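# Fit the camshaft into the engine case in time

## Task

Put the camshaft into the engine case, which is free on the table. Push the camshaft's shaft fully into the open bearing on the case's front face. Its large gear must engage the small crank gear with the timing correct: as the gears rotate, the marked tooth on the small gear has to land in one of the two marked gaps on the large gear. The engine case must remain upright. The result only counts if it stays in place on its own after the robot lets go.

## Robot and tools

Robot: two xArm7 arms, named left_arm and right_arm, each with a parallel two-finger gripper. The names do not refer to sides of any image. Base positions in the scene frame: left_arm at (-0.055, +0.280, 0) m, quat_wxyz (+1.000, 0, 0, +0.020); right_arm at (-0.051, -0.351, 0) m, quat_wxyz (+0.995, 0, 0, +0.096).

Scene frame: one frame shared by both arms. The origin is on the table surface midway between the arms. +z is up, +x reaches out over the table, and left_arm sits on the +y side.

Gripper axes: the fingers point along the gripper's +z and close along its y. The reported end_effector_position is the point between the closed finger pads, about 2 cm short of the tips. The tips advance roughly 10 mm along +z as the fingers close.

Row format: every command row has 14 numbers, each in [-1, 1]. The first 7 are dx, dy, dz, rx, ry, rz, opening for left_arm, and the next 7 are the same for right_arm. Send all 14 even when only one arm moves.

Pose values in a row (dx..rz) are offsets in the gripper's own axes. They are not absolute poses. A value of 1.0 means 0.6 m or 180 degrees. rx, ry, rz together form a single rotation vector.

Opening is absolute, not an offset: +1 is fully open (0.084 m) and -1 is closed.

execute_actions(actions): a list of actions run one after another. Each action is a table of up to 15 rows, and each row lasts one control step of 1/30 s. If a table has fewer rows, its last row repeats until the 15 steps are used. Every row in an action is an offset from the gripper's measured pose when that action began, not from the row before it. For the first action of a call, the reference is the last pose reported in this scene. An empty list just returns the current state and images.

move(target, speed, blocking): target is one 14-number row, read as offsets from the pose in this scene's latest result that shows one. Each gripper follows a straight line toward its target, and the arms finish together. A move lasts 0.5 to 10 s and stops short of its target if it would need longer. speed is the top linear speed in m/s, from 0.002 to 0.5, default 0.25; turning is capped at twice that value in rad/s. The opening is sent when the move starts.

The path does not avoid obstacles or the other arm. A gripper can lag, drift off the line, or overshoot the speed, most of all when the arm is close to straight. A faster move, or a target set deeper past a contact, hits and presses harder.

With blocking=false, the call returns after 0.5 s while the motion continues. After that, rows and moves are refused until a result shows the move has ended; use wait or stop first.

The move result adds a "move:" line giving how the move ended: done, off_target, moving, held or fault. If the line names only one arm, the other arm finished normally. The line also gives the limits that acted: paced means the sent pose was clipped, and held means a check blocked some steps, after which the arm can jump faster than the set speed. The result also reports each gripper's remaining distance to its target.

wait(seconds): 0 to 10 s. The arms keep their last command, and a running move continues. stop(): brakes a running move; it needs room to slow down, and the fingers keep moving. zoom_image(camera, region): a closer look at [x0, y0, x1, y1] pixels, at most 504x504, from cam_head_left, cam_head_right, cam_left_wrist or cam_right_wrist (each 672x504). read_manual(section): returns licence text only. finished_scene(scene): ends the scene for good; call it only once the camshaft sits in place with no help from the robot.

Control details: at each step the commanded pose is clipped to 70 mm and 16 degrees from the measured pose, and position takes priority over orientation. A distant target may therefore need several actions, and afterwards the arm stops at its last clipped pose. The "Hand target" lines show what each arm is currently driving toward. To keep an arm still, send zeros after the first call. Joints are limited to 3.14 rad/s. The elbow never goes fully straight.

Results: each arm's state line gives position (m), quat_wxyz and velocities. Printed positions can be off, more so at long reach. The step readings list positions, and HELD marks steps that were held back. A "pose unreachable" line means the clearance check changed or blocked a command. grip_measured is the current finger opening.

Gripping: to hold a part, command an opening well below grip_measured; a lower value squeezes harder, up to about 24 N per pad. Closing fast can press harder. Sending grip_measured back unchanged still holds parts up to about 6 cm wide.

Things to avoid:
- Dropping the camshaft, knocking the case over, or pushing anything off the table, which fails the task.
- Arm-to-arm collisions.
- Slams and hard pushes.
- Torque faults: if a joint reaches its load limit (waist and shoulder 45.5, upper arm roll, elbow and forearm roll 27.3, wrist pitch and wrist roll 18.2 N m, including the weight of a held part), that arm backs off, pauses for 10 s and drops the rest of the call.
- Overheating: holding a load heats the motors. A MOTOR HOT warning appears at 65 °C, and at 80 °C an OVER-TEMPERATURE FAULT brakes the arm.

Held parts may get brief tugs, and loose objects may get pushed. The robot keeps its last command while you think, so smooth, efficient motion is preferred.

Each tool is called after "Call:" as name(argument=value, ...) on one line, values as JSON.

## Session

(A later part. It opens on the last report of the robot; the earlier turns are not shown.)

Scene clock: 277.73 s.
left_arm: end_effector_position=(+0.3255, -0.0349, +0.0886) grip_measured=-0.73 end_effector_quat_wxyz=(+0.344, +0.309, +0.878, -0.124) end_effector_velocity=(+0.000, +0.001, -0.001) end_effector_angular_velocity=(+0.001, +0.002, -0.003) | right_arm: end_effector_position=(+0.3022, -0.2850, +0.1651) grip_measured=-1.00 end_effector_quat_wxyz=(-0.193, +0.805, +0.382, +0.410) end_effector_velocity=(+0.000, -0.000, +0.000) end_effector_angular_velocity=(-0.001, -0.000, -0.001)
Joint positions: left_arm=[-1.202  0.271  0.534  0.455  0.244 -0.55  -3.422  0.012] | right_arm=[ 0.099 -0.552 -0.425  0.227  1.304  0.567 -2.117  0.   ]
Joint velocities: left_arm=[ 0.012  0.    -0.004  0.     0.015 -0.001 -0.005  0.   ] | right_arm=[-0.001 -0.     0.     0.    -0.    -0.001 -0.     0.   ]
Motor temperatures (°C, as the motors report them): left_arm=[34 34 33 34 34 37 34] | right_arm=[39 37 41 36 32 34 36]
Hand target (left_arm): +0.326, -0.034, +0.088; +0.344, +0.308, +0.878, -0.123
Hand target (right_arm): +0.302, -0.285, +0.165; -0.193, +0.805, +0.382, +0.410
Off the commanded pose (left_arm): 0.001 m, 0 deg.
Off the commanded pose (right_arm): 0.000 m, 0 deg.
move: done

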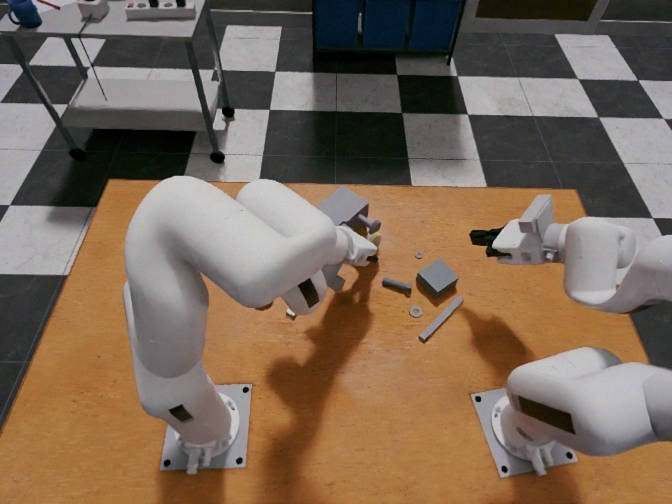

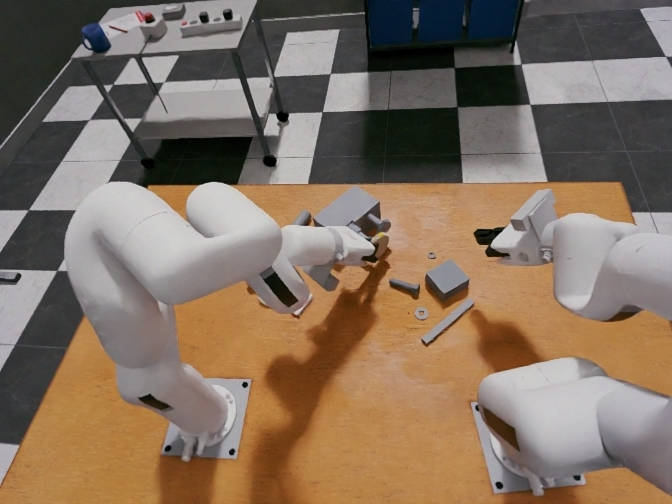

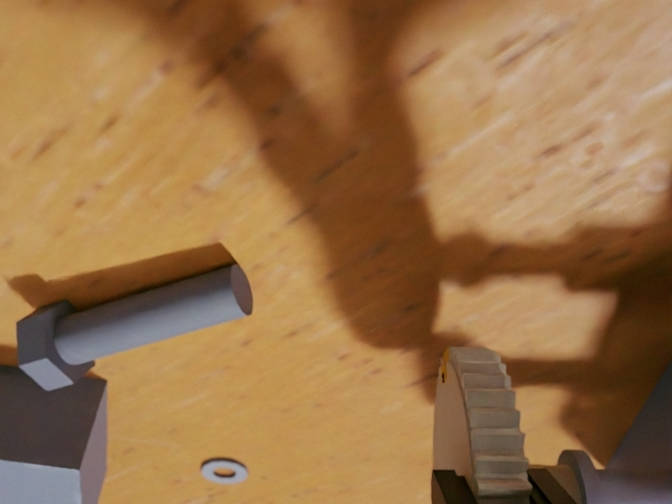

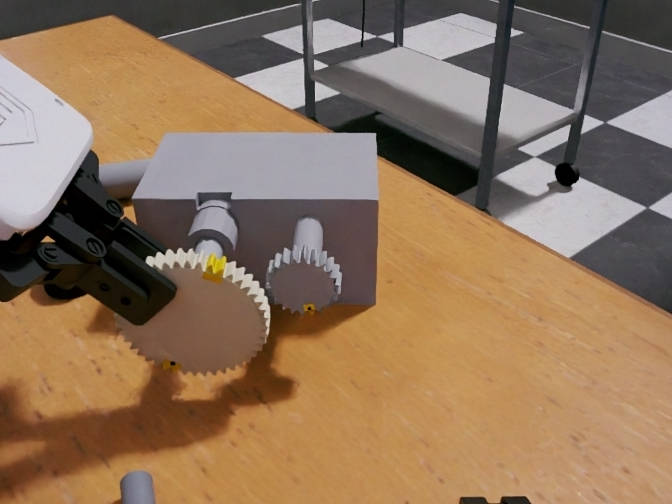

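Call:
move(target=[0,0.017,0,0,0,0,-1, 0,0,0,0,0,0,-1], speed=0.008)

Call:
move(target=[0,0,0,0,0,0,-0.55, 0,0,0,0,0,0,-1])

Call:
move(target=[-0.0433,0,0.0193,0,0.267,0,-0.55, 0,0,0,0,0,0,-1], speed=0.1)

Call:
move(target=[0,0,0,0,0,0,-1, 0,0,0,0,0,0,-1])

Call:
move(target=[0.0237,0,0.005,0,-0.133,0,-1, 0,0,0,0,0,0,-1], speed=0.06)

Call:
move(target=[0.0237,0,0.005,0,-0.133,0,-1, 0,0,0,0,0,0,-1], speed=0.06)

Call:
zoom_image(camera="cam_right_wrist", region=[80,170,400,410])

Scene clock: 292.30 s.
left_arm: end_effector_position=(+0.3317, -0.0271, +0.0884) grip_measured=-0.73 end_effector_quat_wxyz=(+0.344, +0.309, +0.878, -0.124) end_effector_velocity=(+0.002, +0.002, -0.000) end_effector_angular_velocity=(-0.001, +0.001, +0.001) | right_arm: end_effector_position=(+0.3022, -0.2850, +0.1651) grip_measured=-1.00 end_effector_quat_wxyz=(-0.193, +0.805, +0.382, +0.410) end_effector_velocity=(-0.000, +0.001, +0.000) end_effector_angular_velocity=(+0.001, -0.001, +0.002)
Joint positions: left_arm=[-1.16   0.272  0.532  0.458  0.295 -0.555 -3.437  0.012] | right_arm=[ 0.099 -0.552 -0.425  0.227  1.304  0.567 -2.117  0.   ]
Joint velocities: left_arm=[ 0.015  0.001 -0.003  0.001  0.015 -0.002 -0.006 -0.   ] | right_arm=[ 0.001 -0.001  0.    -0.    -0.     0.001 -0.     0.   ]
Motor temperatures (°C, as the motors report them): left_arm=[34 34 33 34 34 36 34] | right_arm=[39 37 41 36 32 34 36]
Hand target (left_arm): +0.332, -0.027, +0.088; +0.344, +0.309, +0.878, -0.124
Hand target (right_arm): +0.302, -0.285, +0.165; -0.193, +0.805, +0.382, +0.410
Off the commanded pose (left_arm): 0.000 m, 0 deg.
Off the commanded pose (right_arm): 0.000 m, 0 deg.
move: done

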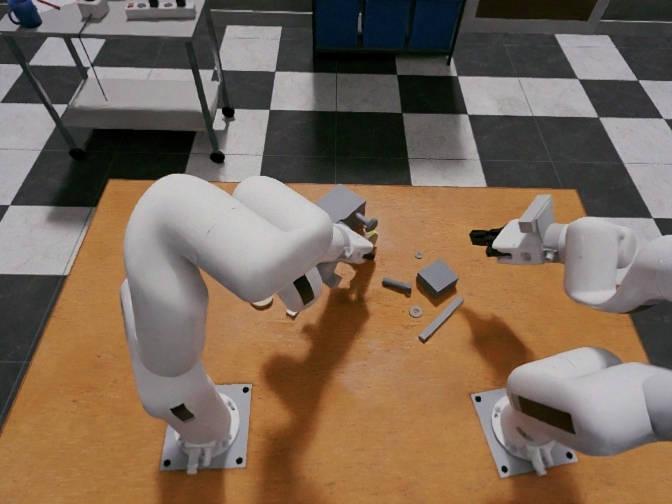

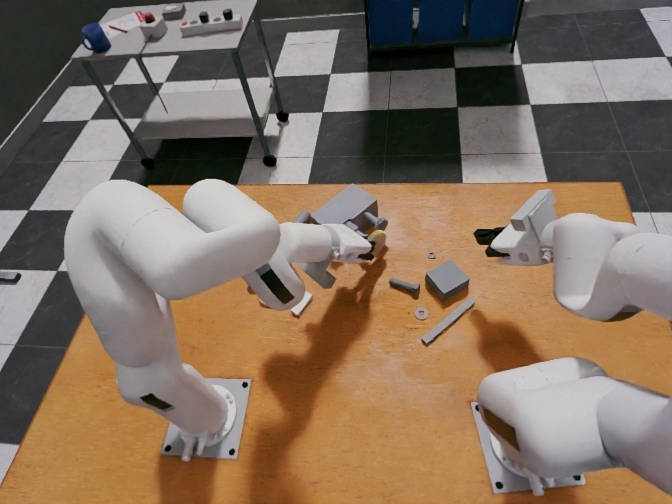

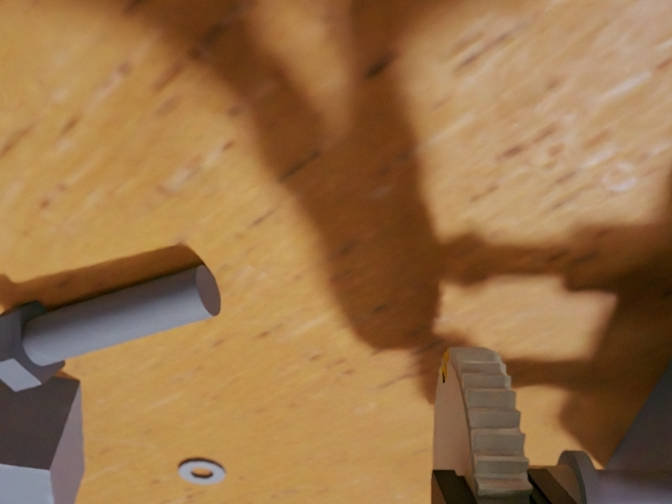

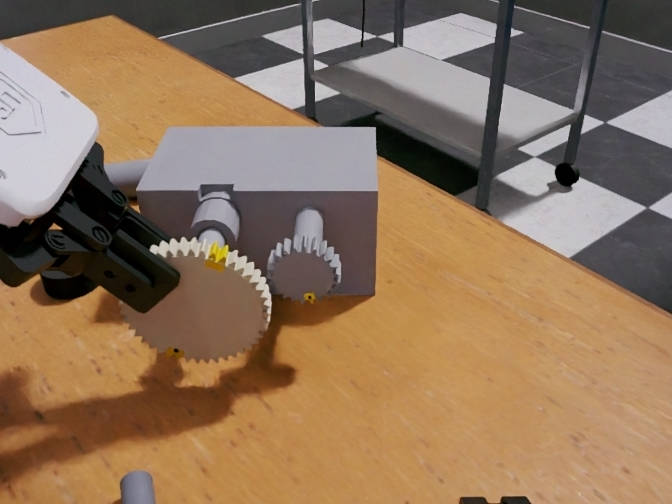

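Scene clock: 292.97 s.
left_arm: end_effector_position=(+0.3318, -0.0268, +0.0882) grip_measured=-0.57 end_effector_quat_wxyz=(+0.344, +0.309, +0.878, -0.124) end_effector_velocity=(-0.001, -0.002, +0.002) end_effector_angular_velocity=(-0.003, -0.002, -0.005) | right_arm: end_effector_position=(+0.3022, -0.2850, +0.1651) grip_measured=-1.00 end_effector_quat_wxyz=(-0.193, +0.805, +0.382, +0.410) end_effector_velocity=(-0.000, -0.000, -0.000) end_effector_angular_velocity=(-0.000, +0.000, -0.000)
Joint positions: left_arm=[-1.16   0.273  0.532  0.458  0.295 -0.555 -3.437  0.019] | right_arm=[ 0.099 -0.552 -0.425  0.227  1.304  0.567 -2.117  0.   ]
Joint velocities: left_arm=[-0.002 -0.002 -0.002  0.001  0.001 -0.001 -0.     0.   ] | right_arm=[ 0.  0. -0. -0. -0. -0. -0.  0.]
Motor temperatures (°C, as the motors report them): left_arm=[34 34 33 34 34 36 34] | right_arm=[39 37 41 36 32 34 36]
Hand target (left_arm): +0.332, -0.027, +0.088; +0.344, +0.309, +0.878, -0.124
Hand target (right_arm): +0.302, -0.285, +0.165; -0.193, +0.805, +0.382, +0.410
Off the commanded pose (left_arm): 0.000 m, 0 deg.
Off the commanded pose (right_arm): 0.000 m, 0 deg.
move: done

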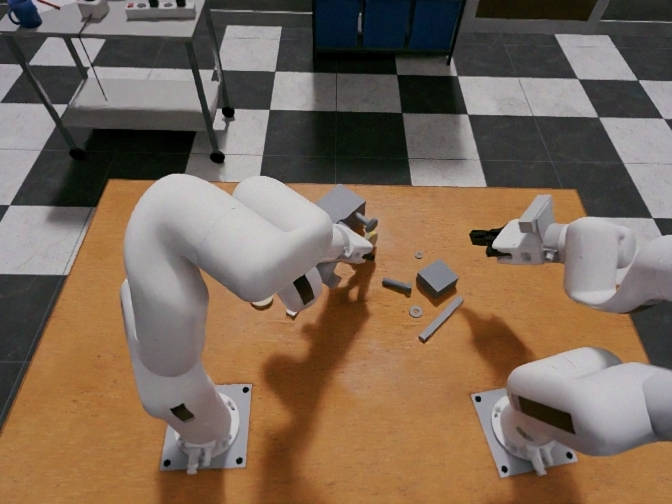

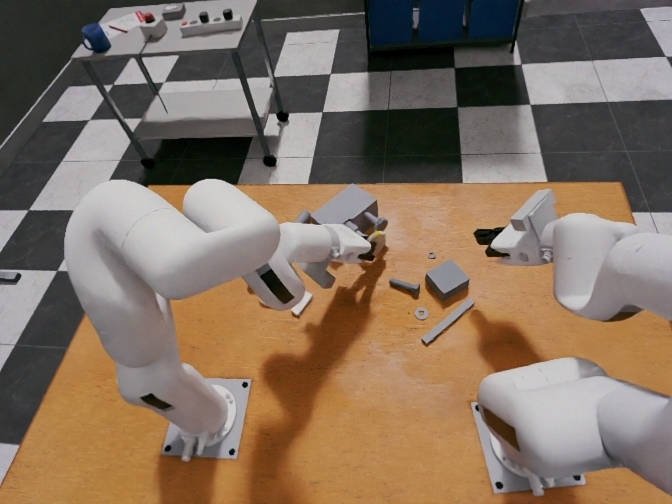

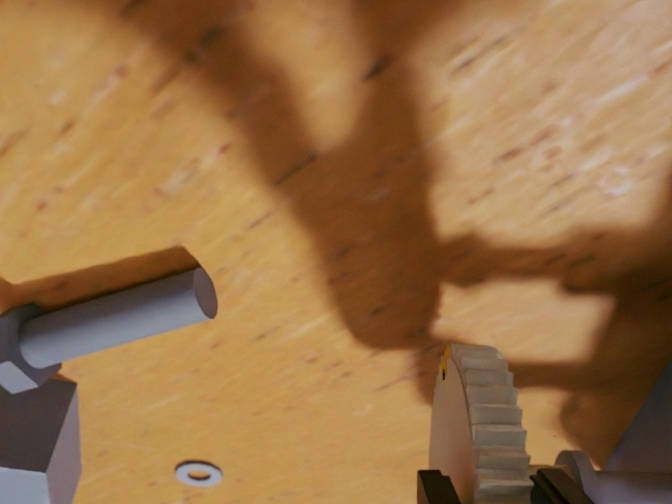

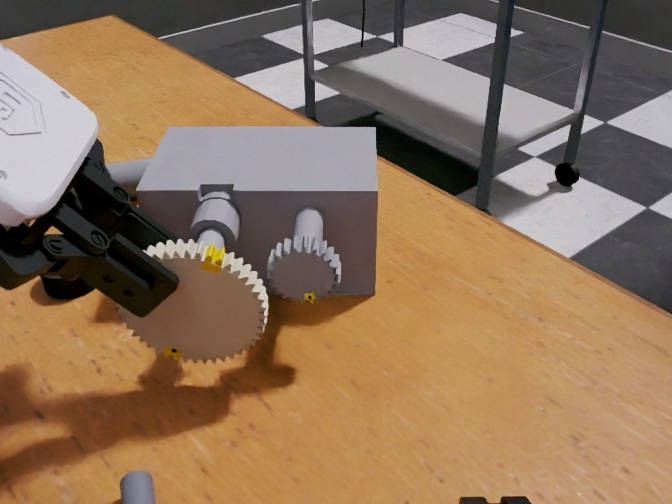

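Scene clock: 297.63 s.
left_arm: end_effector_position=(+0.3525, -0.0436, +0.0974) grip_measured=-0.57 end_effector_quat_wxyz=(-0.043, +0.332, +0.942, +0.013) end_effector_velocity=(+0.001, +0.001, +0.001) end_effector_angular_velocity=(+0.009, +0.010, +0.002) | right_arm: end_effector_position=(+0.3022, -0.2850, +0.1651) grip_measured=-1.00 end_effector_quat_wxyz=(-0.193, +0.805, +0.382, +0.410) end_effector_velocity=(-0.000, +0.000, -0.000) end_effector_angular_velocity=(+0.001, +0.001, +0.000)
Joint positions: left_arm=[-0.631  0.38  -0.087  1.238  0.035  0.949 -3.159  0.019] | right_arm=[ 0.099 -0.552 -0.425  0.227  1.304  0.567 -2.117  0.   ]
Joint velocities: left_arm=[ 0.001  0.009  0.001  0.019  0.001  0.022 -0.     0.   ] | right_arm=[ 0.     0.001 -0.     0.     0.     0.001  0.     0.   ]
Motor temperatures (°C, as the motors report them): left_arm=[34 34 33 35 34 36 34] | right_arm=[39 37 41 36 32 34 36]
Hand target (left_arm): +0.353, -0.044, +0.097; -0.043, +0.332, +0.942, +0.013
Hand target (right_arm): +0.302, -0.285, +0.165; -0.193, +0.805, +0.382, +0.410
Off the commanded pose (left_arm): 0.000 m, 0 deg.
Off the commanded pose (right_arm): 0.000 m, 0 deg.
move: done

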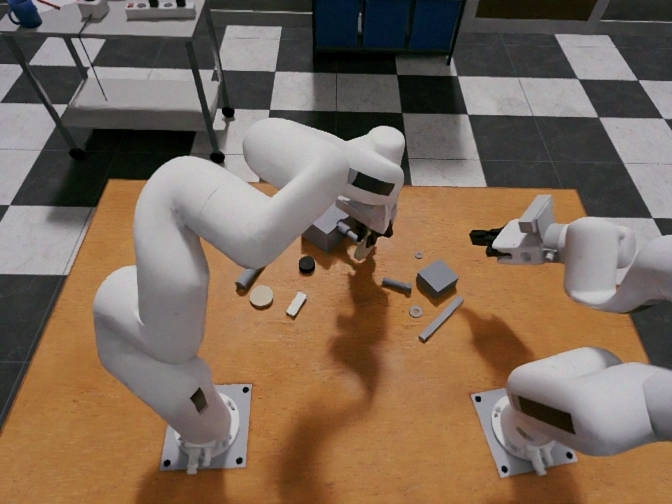

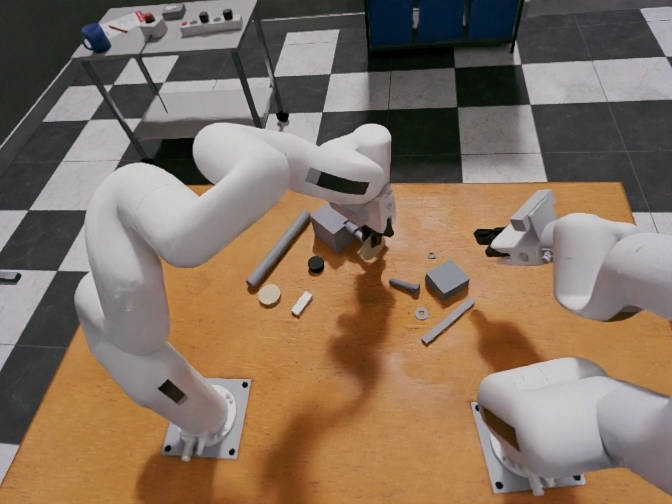

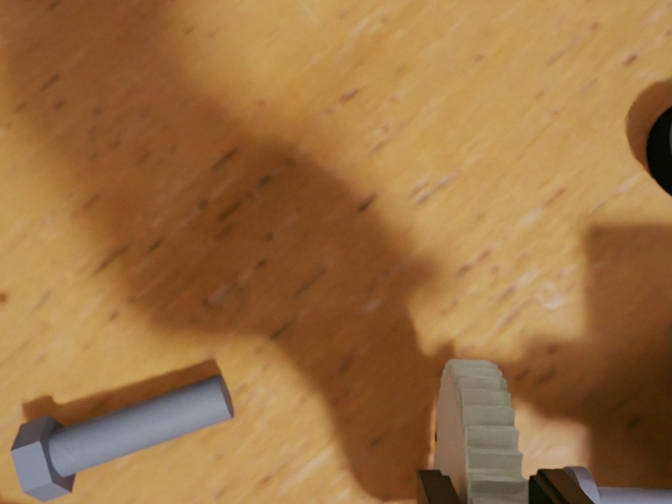

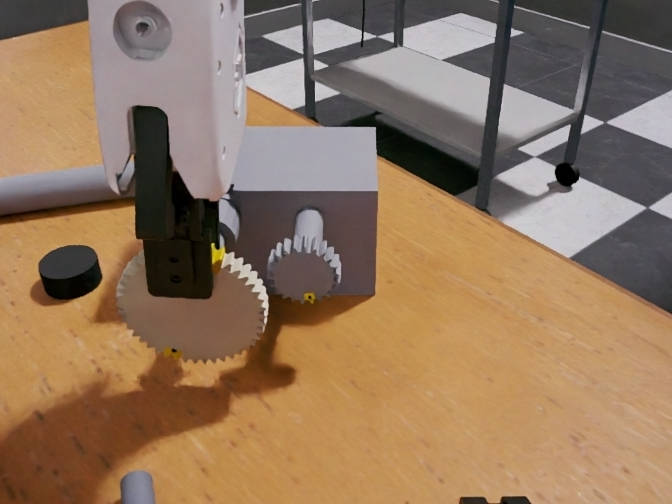

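Scene clock: 298.13 s.
left_arm: end_effector_position=(+0.3527, -0.0443, +0.0980) grip_measured=-0.73 end_effector_quat_wxyz=(-0.042, +0.333, +0.942, +0.013) end_effector_velocity=(-0.001, +0.000, -0.001) end_effector_angular_velocity=(+0.001, +0.002, -0.000) | right_arm: end_effector_position=(+0.3022, -0.2850, +0.1651) grip_measured=-1.00 end_effector_quat_wxyz=(-0.193, +0.805, +0.382, +0.410) end_effector_velocity=(+0.000, -0.000, -0.000) end_effector_angular_velocity=(-0.001, -0.000, -0.000)
Joint positions: left_arm=[-0.631  0.38  -0.088  1.239  0.035  0.948 -3.159  0.012] | right_arm=[ 0.099 -0.552 -0.425  0.227  1.304  0.567 -2.117  0.   ]
Joint velocities: left_arm=[ 0.001  0.    -0.001 -0.002  0.     0.001 -0.001  0.   ] | right_arm=[ 0.     0.     0.     0.    -0.    -0.001 -0.     0.   ]
Motor temperatures (°C, as the motors report them): left_arm=[34 34 33 35 34 36 34] | right_arm=[39 37 41 36 32 34 36]
Hand target (left_arm): +0.353, -0.044, +0.097; -0.043, +0.332, +0.942, +0.013
Hand target (right_arm): +0.302, -0.285, +0.165; -0.193, +0.805, +0.382, +0.410
Off the commanded pose (left_arm): 0.001 m, 0 deg.
Off the commanded pose (right_arm): 0.000 m, 0 deg.
move: done

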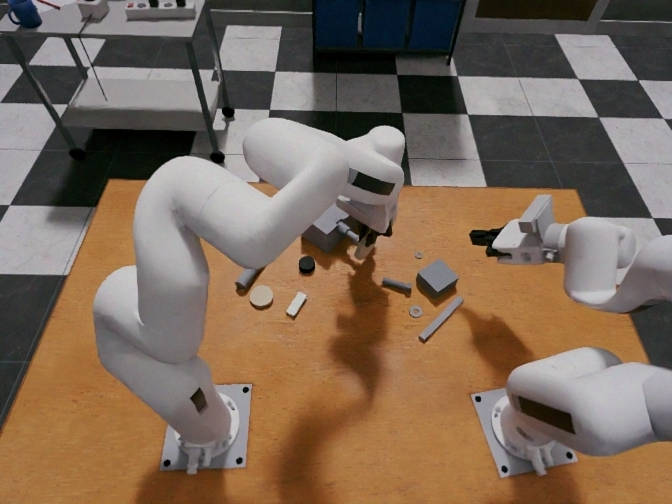

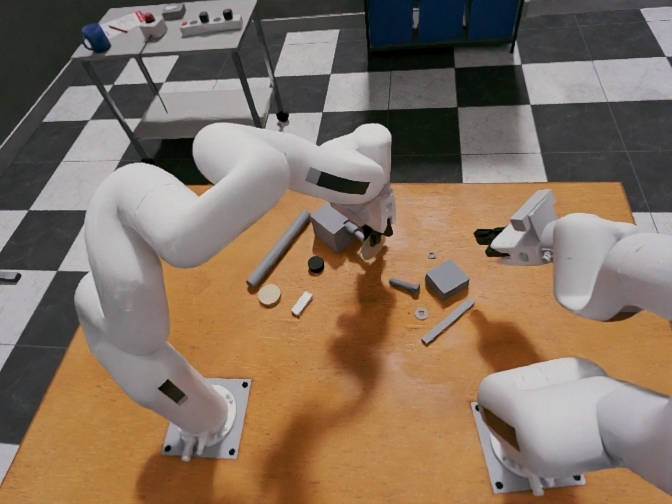

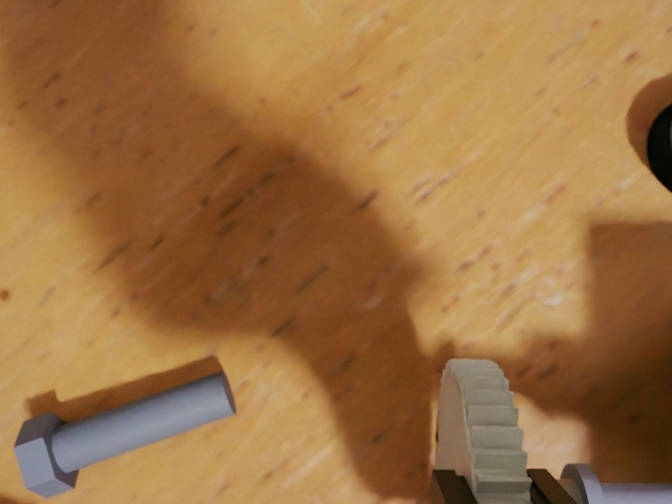

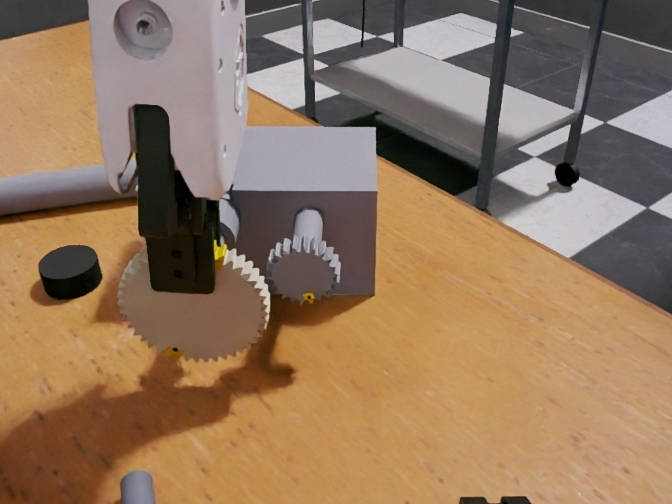

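Scene clock: 302.00 s.
left_arm: end_effector_position=(+0.3414, -0.0351, +0.0958) grip_measured=-0.73 end_effector_quat_wxyz=(+0.153, +0.328, +0.930, -0.057) end_effector_velocity=(-0.000, +0.001, -0.000) end_effector_angular_velocity=(-0.007, -0.009, -0.000) | right_arm: end_effector_position=(+0.3022, -0.2850, +0.1651) grip_measured=-1.00 end_effector_quat_wxyz=(-0.193, +0.805, +0.382, +0.410) end_effector_velocity=(+0.000, -0.000, -0.000) end_effector_angular_velocity=(-0.001, +0.000, -0.001)
Joint positions: left_arm=[-0.615  0.153 -0.093  0.751  0.017  0.27  -3.145  0.012] | right_arm=[ 0.099 -0.552 -0.425  0.227  1.304  0.567 -2.117  0.   ]
Joint velocities: left_arm=[ 0.001 -0.003 -0.    -0.012 -0.001 -0.021  0.001 -0.   ] | right_arm=[-0.     0.     0.    -0.     0.    -0.001  0.     0.   ]
Motor temperatures (°C, as the motors report them): left_arm=[34 34 33 35 34 36 34] | right_arm=[39 37 41 36 32 34 36]
Hand target (left_arm): +0.341, -0.035, +0.096; +0.154, +0.328, +0.930, -0.057
Hand target (right_arm): +0.302, -0.285, +0.165; -0.193, +0.805, +0.382, +0.410
Off the commanded pose (left_arm): 0.000 m, 0 deg.
Off the commanded pose (right_arm): 0.000 m, 0 deg.
move: done

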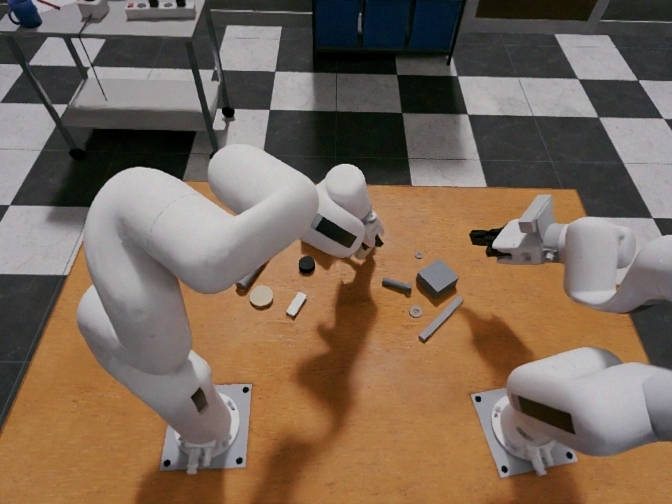

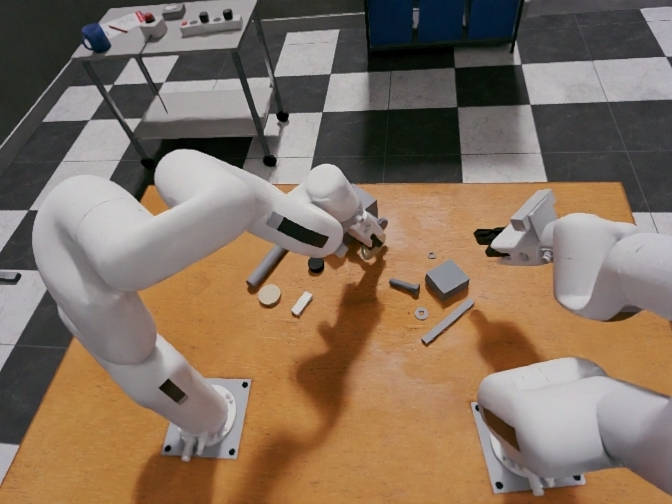

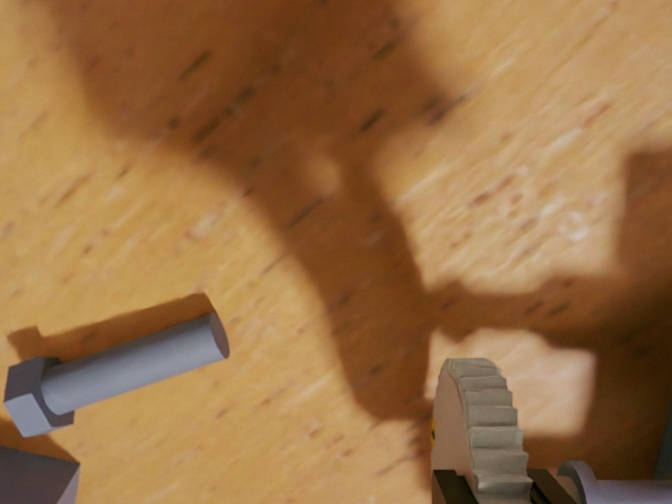

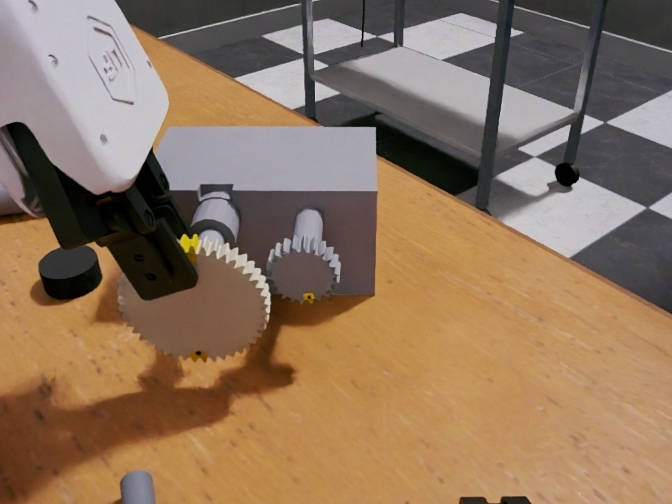

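Scene clock: 305.87 s.
left_arm: end_effector_position=(+0.3316, -0.0272, +0.0881) grip_measured=-0.73 end_effector_quat_wxyz=(+0.342, +0.309, +0.879, -0.124) end_effector_velocity=(-0.001, +0.000, -0.002) end_effector_angular_velocity=(-0.007, -0.008, +0.000) | right_arm: end_effector_position=(+0.3022, -0.2850, +0.1651) grip_measured=-1.00 end_effector_quat_wxyz=(-0.193, +0.805, +0.382, +0.410) end_effector_velocity=(-0.000, +0.000, +0.000) end_effector_angular_velocity=(+0.001, -0.000, +0.001)
Joint positions: left_arm=[-0.636  0.235 -0.07   0.448  0.004 -0.529 -3.128  0.012] | right_arm=[ 0.099 -0.552 -0.425  0.227  1.304  0.567 -2.117  0.   ]
Joint velocities: left_arm=[-0.001  0.013  0.001 -0.005 -0.001 -0.029  0.001 -0.   ] | right_arm=[-0.    -0.     0.    -0.    -0.     0.002  0.     0.   ]
Motor temperatures (°C, as the motors report them): left_arm=[34 34 33 35 34 37 34] | right_arm=[39 37 41 36 32 34 36]
Hand target (left_arm): +0.332, -0.027, +0.088; +0.343, +0.309, +0.878, -0.124
Hand target (right_arm): +0.302, -0.285, +0.165; -0.193, +0.805, +0.382, +0.410
Off the commanded pose (left_arm): 0.000 m, 0 deg.
Off the commanded pose (right_arm): 0.000 m, 0 deg.
move: done

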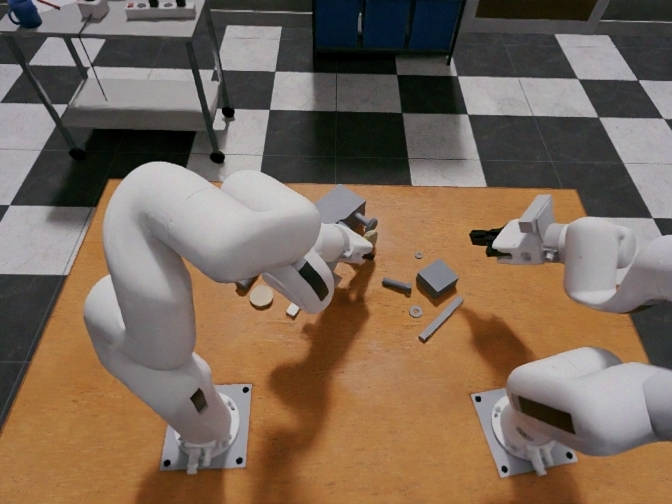

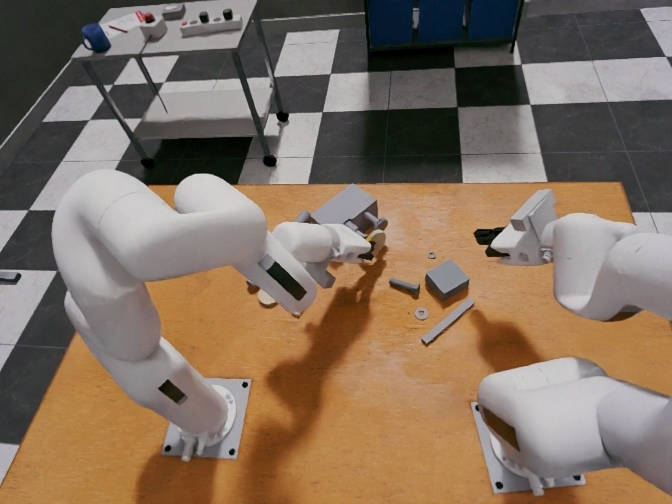

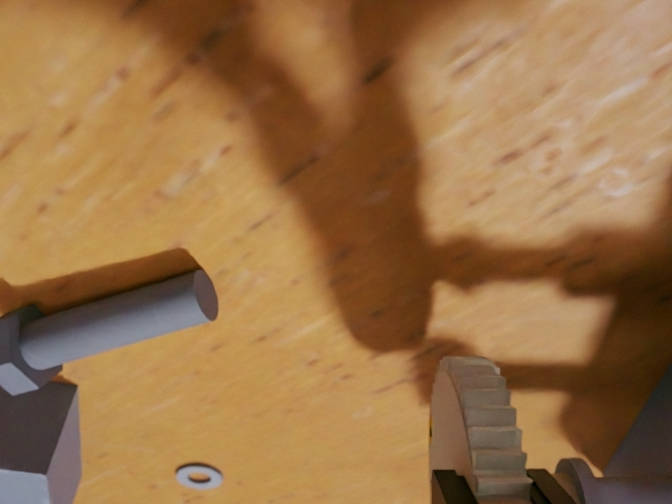

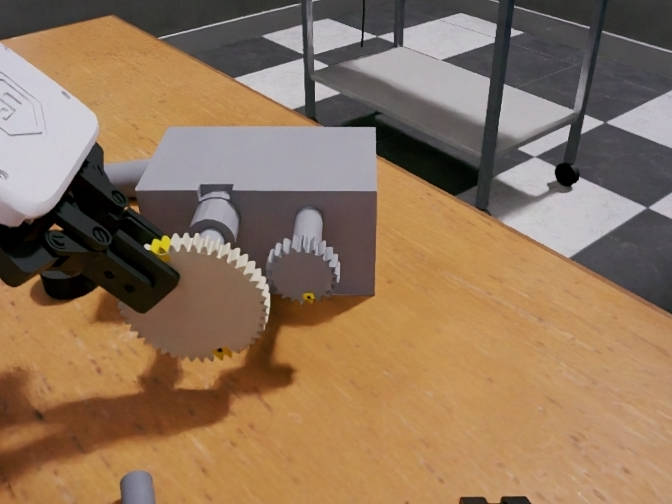

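Region (80, 170, 400, 410) of cam_right_wrist's 672x504 image, scaled by 1.575, with more detail than that image has; it fills the top 378 rows of this view, and the rest is white.

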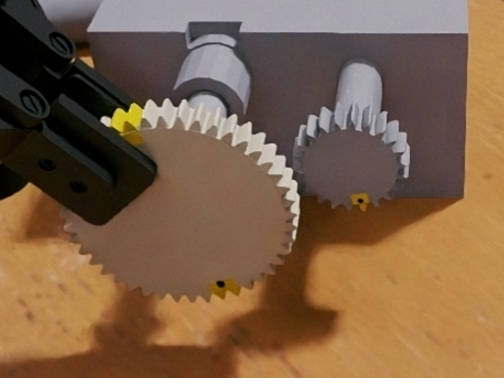

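Call:
move(target=[0.009,0,0.001,0,-0.05,0,-1, 0,-0.06,0.05,0,0,0,-1], speed=0.05)

Call:
move(target=[0,0,0,0,0,0,-0.55, 0,0,0,0,0,0,-1])

Call:
move(target=[0,0.03,0,0,0,0,-0.55, 0,0,0,0,0,0,-1], speed=0.01)

Call:
zoom_image(camera="cam_right_wrist", region=[150,150,490,405])

Scene clock: 318.67 s.
left_arm: end_effector_position=(+0.3287, -0.0251, +0.0841) grip_measured=-0.73 end_effector_quat_wxyz=(+0.409, +0.299, +0.849, -0.148) end_effector_velocity=(-0.000, +0.000, -0.000) end_effector_angular_velocity=(-0.005, -0.007, -0.000) | right_arm: end_effector_position=(+0.2897, -0.2437, +0.1477) grip_measured=-1.00 end_effector_quat_wxyz=(-0.193, +0.805, +0.383, +0.409) end_effector_velocity=(+0.000, +0.002, -0.001) end_effector_angular_velocity=(-0.000, -0.003, -0.003)
Joint positions: left_arm=[-0.64   0.376 -0.066  0.412  0.003 -0.863 -3.119  0.012] | right_arm=[ 0.221 -0.528 -0.341  0.193  1.597  0.471 -2.254  0.   ]
Joint velocities: left_arm=[-0.     0.009  0.    -0.    -0.    -0.018  0.001 -0.   ] | right_arm=[ 0.006  0.005  0.004  0.001  0.026 -0.005 -0.018  0.   ]
Motor temperatures (°C, as the motors report them): left_arm=[34 35 33 35 34 37 34] | right_arm=[39 37 41 36 32 34 36]
Hand target (left_arm): +0.329, -0.025, +0.084; +0.410, +0.299, +0.849, -0.148
Hand target (right_arm): +0.290, -0.243, +0.148; -0.193, +0.805, +0.383, +0.409
Off the commanded pose (left_arm): 0.000 m, 0 deg.
Off the commanded pose (right_arm): 0.000 m, 0 deg.
move: done

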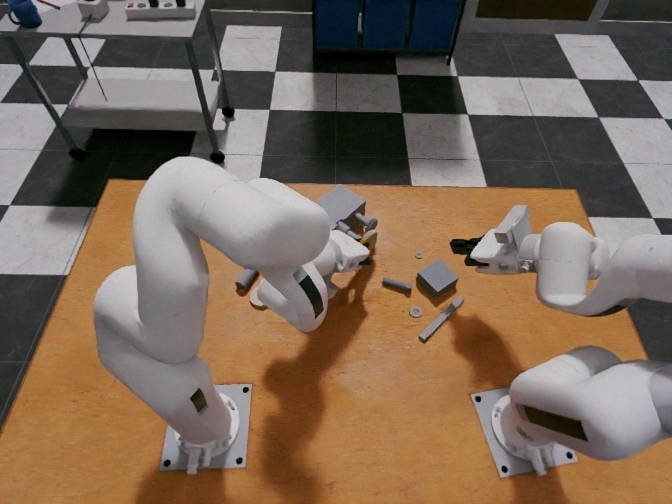

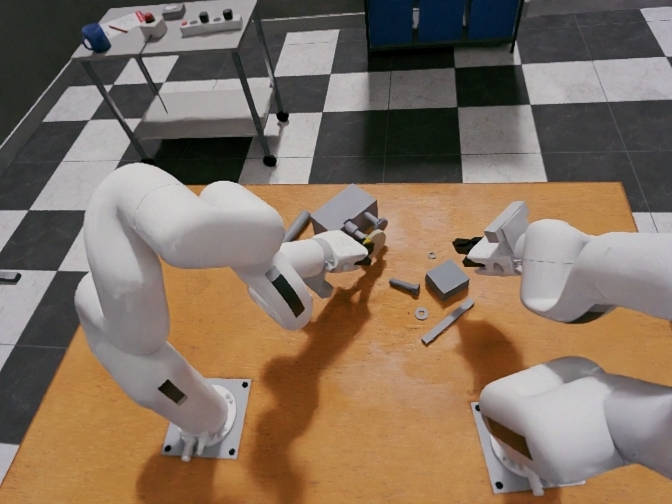

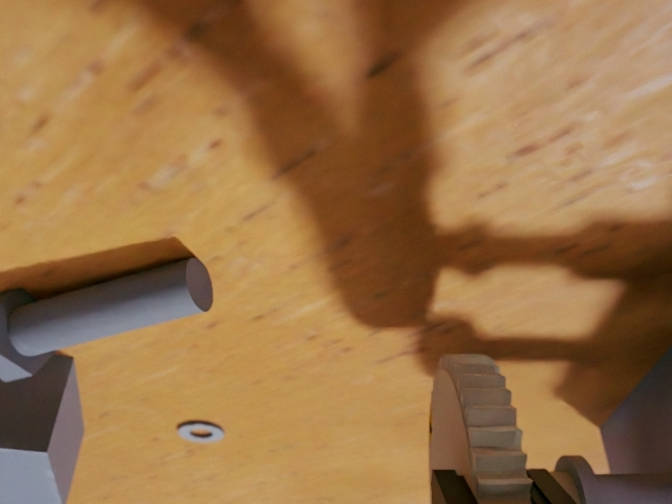

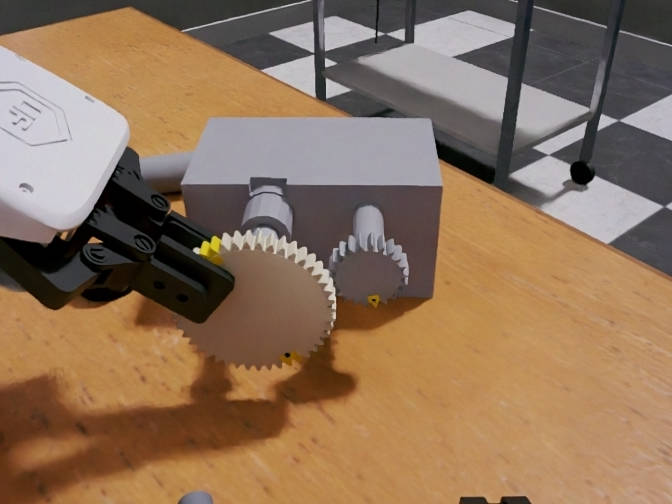

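Scene clock: 319.20 s.
left_arm: end_effector_position=(+0.3289, -0.0252, +0.0845) grip_measured=-0.57 end_effector_quat_wxyz=(+0.410, +0.299, +0.849, -0.148) end_effector_velocity=(-0.002, +0.000, -0.003) end_effector_angular_velocity=(+0.005, +0.006, -0.004) | right_arm: end_effector_position=(+0.2897, -0.2437, +0.1477) grip_measured=-1.00 end_effector_quat_wxyz=(-0.193, +0.805, +0.383, +0.409) end_effector_velocity=(+0.000, +0.000, +0.000) end_effector_angular_velocity=(+0.000, -0.000, +0.000)
Joint positions: left_arm=[-0.64   0.376 -0.066  0.412  0.003 -0.864 -3.119  0.019] | right_arm=[ 0.221 -0.528 -0.341  0.193  1.597  0.471 -2.254  0.   ]
Joint velocities: left_arm=[ 0.001  0.004 -0.001 -0.002  0.003  0.003  0.001  0.   ] | right_arm=[ 0. -0. -0.  0. -0.  0.  0.  0.]
Motor temperatures (°C, as the motors report them): left_arm=[34 35 33 35 34 37 34] | right_arm=[39 37 41 36 32 34 36]
Hand target (left_arm): +0.329, -0.025, +0.084; +0.409, +0.299, +0.849, -0.148
Hand target (right_arm): +0.290, -0.244, +0.148; -0.193, +0.805, +0.383, +0.409
Off the commanded pose (left_arm): 0.000 m, 0 deg.
Off the commanded pose (right_arm): 0.000 m, 0 deg.
move: done

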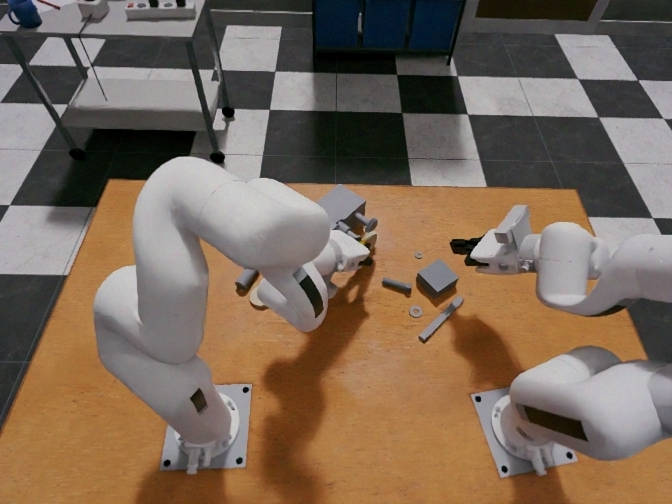

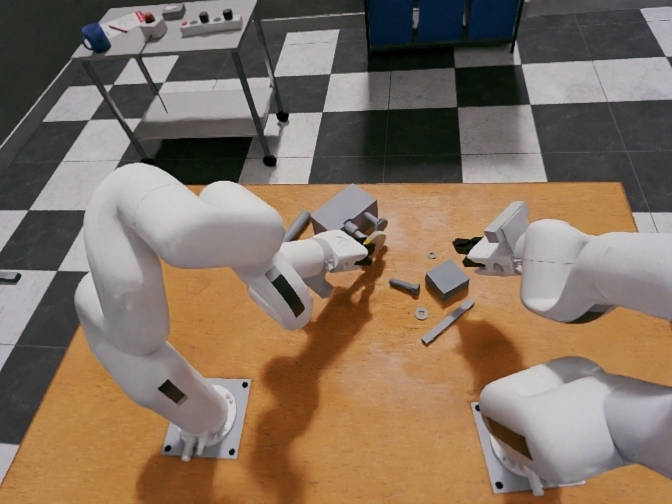

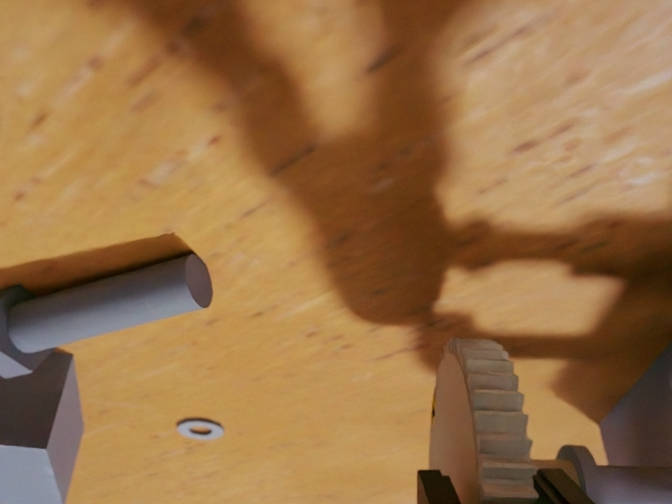

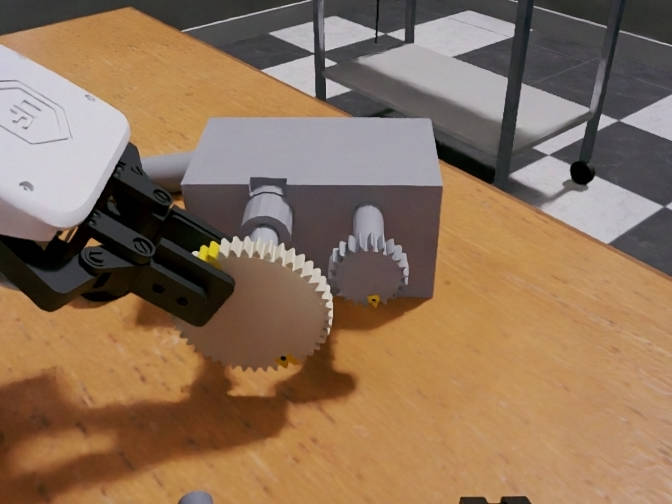

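Scene clock: 321.23 s.
left_arm: end_effector_position=(+0.3403, -0.0105, +0.0838) grip_measured=-0.57 end_effector_quat_wxyz=(+0.409, +0.298, +0.850, -0.147) end_effector_velocity=(+0.000, -0.003, +0.003) end_effector_angular_velocity=(-0.007, -0.006, -0.012) | right_arm: end_effector_position=(+0.2897, -0.2437, +0.1477) grip_measured=-1.00 end_effector_quat_wxyz=(-0.193, +0.805, +0.383, +0.409) end_effector_velocity=(-0.000, +0.000, -0.000) end_effector_angular_velocity=(-0.000, +0.001, -0.000)
Joint positions: left_arm=[-0.584  0.377 -0.047  0.414  0.083 -0.861 -3.132  0.019] | right_arm=[ 0.221 -0.528 -0.341  0.193  1.597  0.471 -2.254  0.   ]
Joint velocities: left_arm=[ 0.006 -0.003 -0.001  0.003  0.019 -0.003 -0.004 -0.   ] | right_arm=[-0.     0.001  0.     0.     0.     0.     0.     0.   ]
Motor temperatures (°C, as the motors report them): left_arm=[34 35 33 35 34 37 34] | right_arm=[39 37 41 36 32 34 36]
Hand target (left_arm): +0.340, -0.011, +0.084; +0.410, +0.298, +0.849, -0.148
Hand target (right_arm): +0.290, -0.244, +0.148; -0.193, +0.805, +0.383, +0.409
Off the commanded pose (left_arm): 0.001 m, 0 deg.
Off the commanded pose (right_arm): 0.000 m, 0 deg.
move: done

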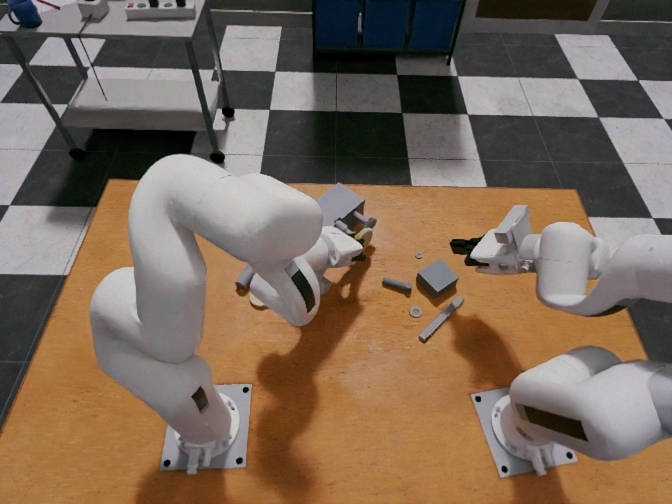

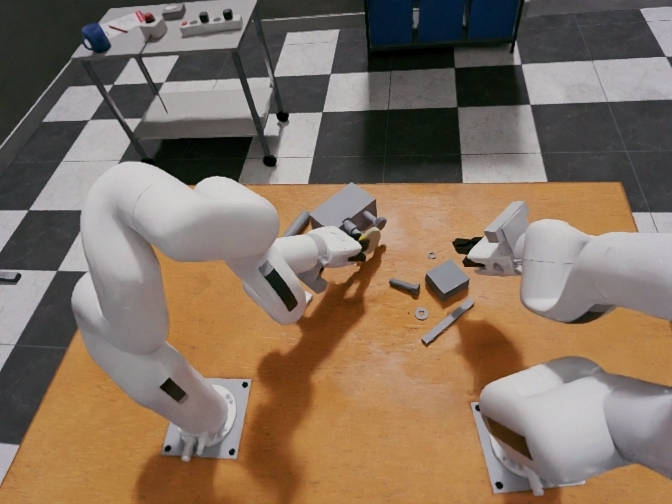

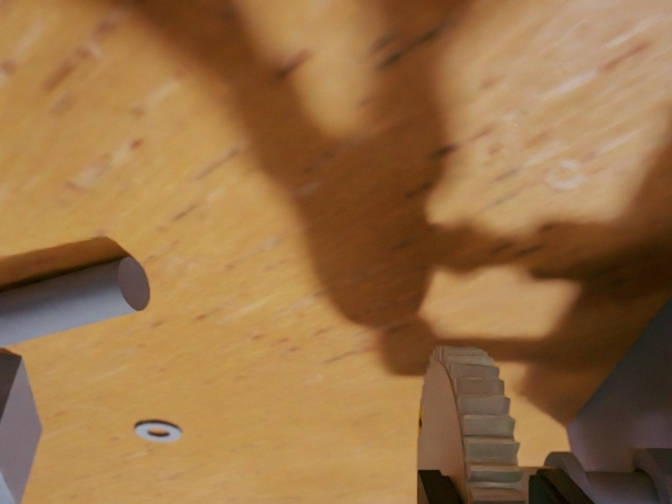

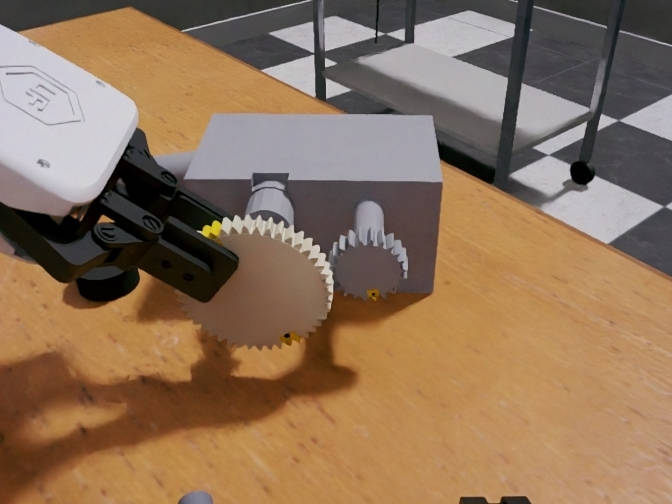

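Region (150, 150, 490, 405) of cam_right_wrist's 672x504 image, scaled by 1.482, with more detail than that image has; it fills the top 378 rows of this view, and the rest is white.

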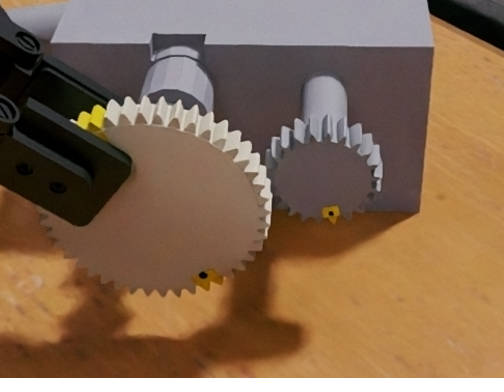

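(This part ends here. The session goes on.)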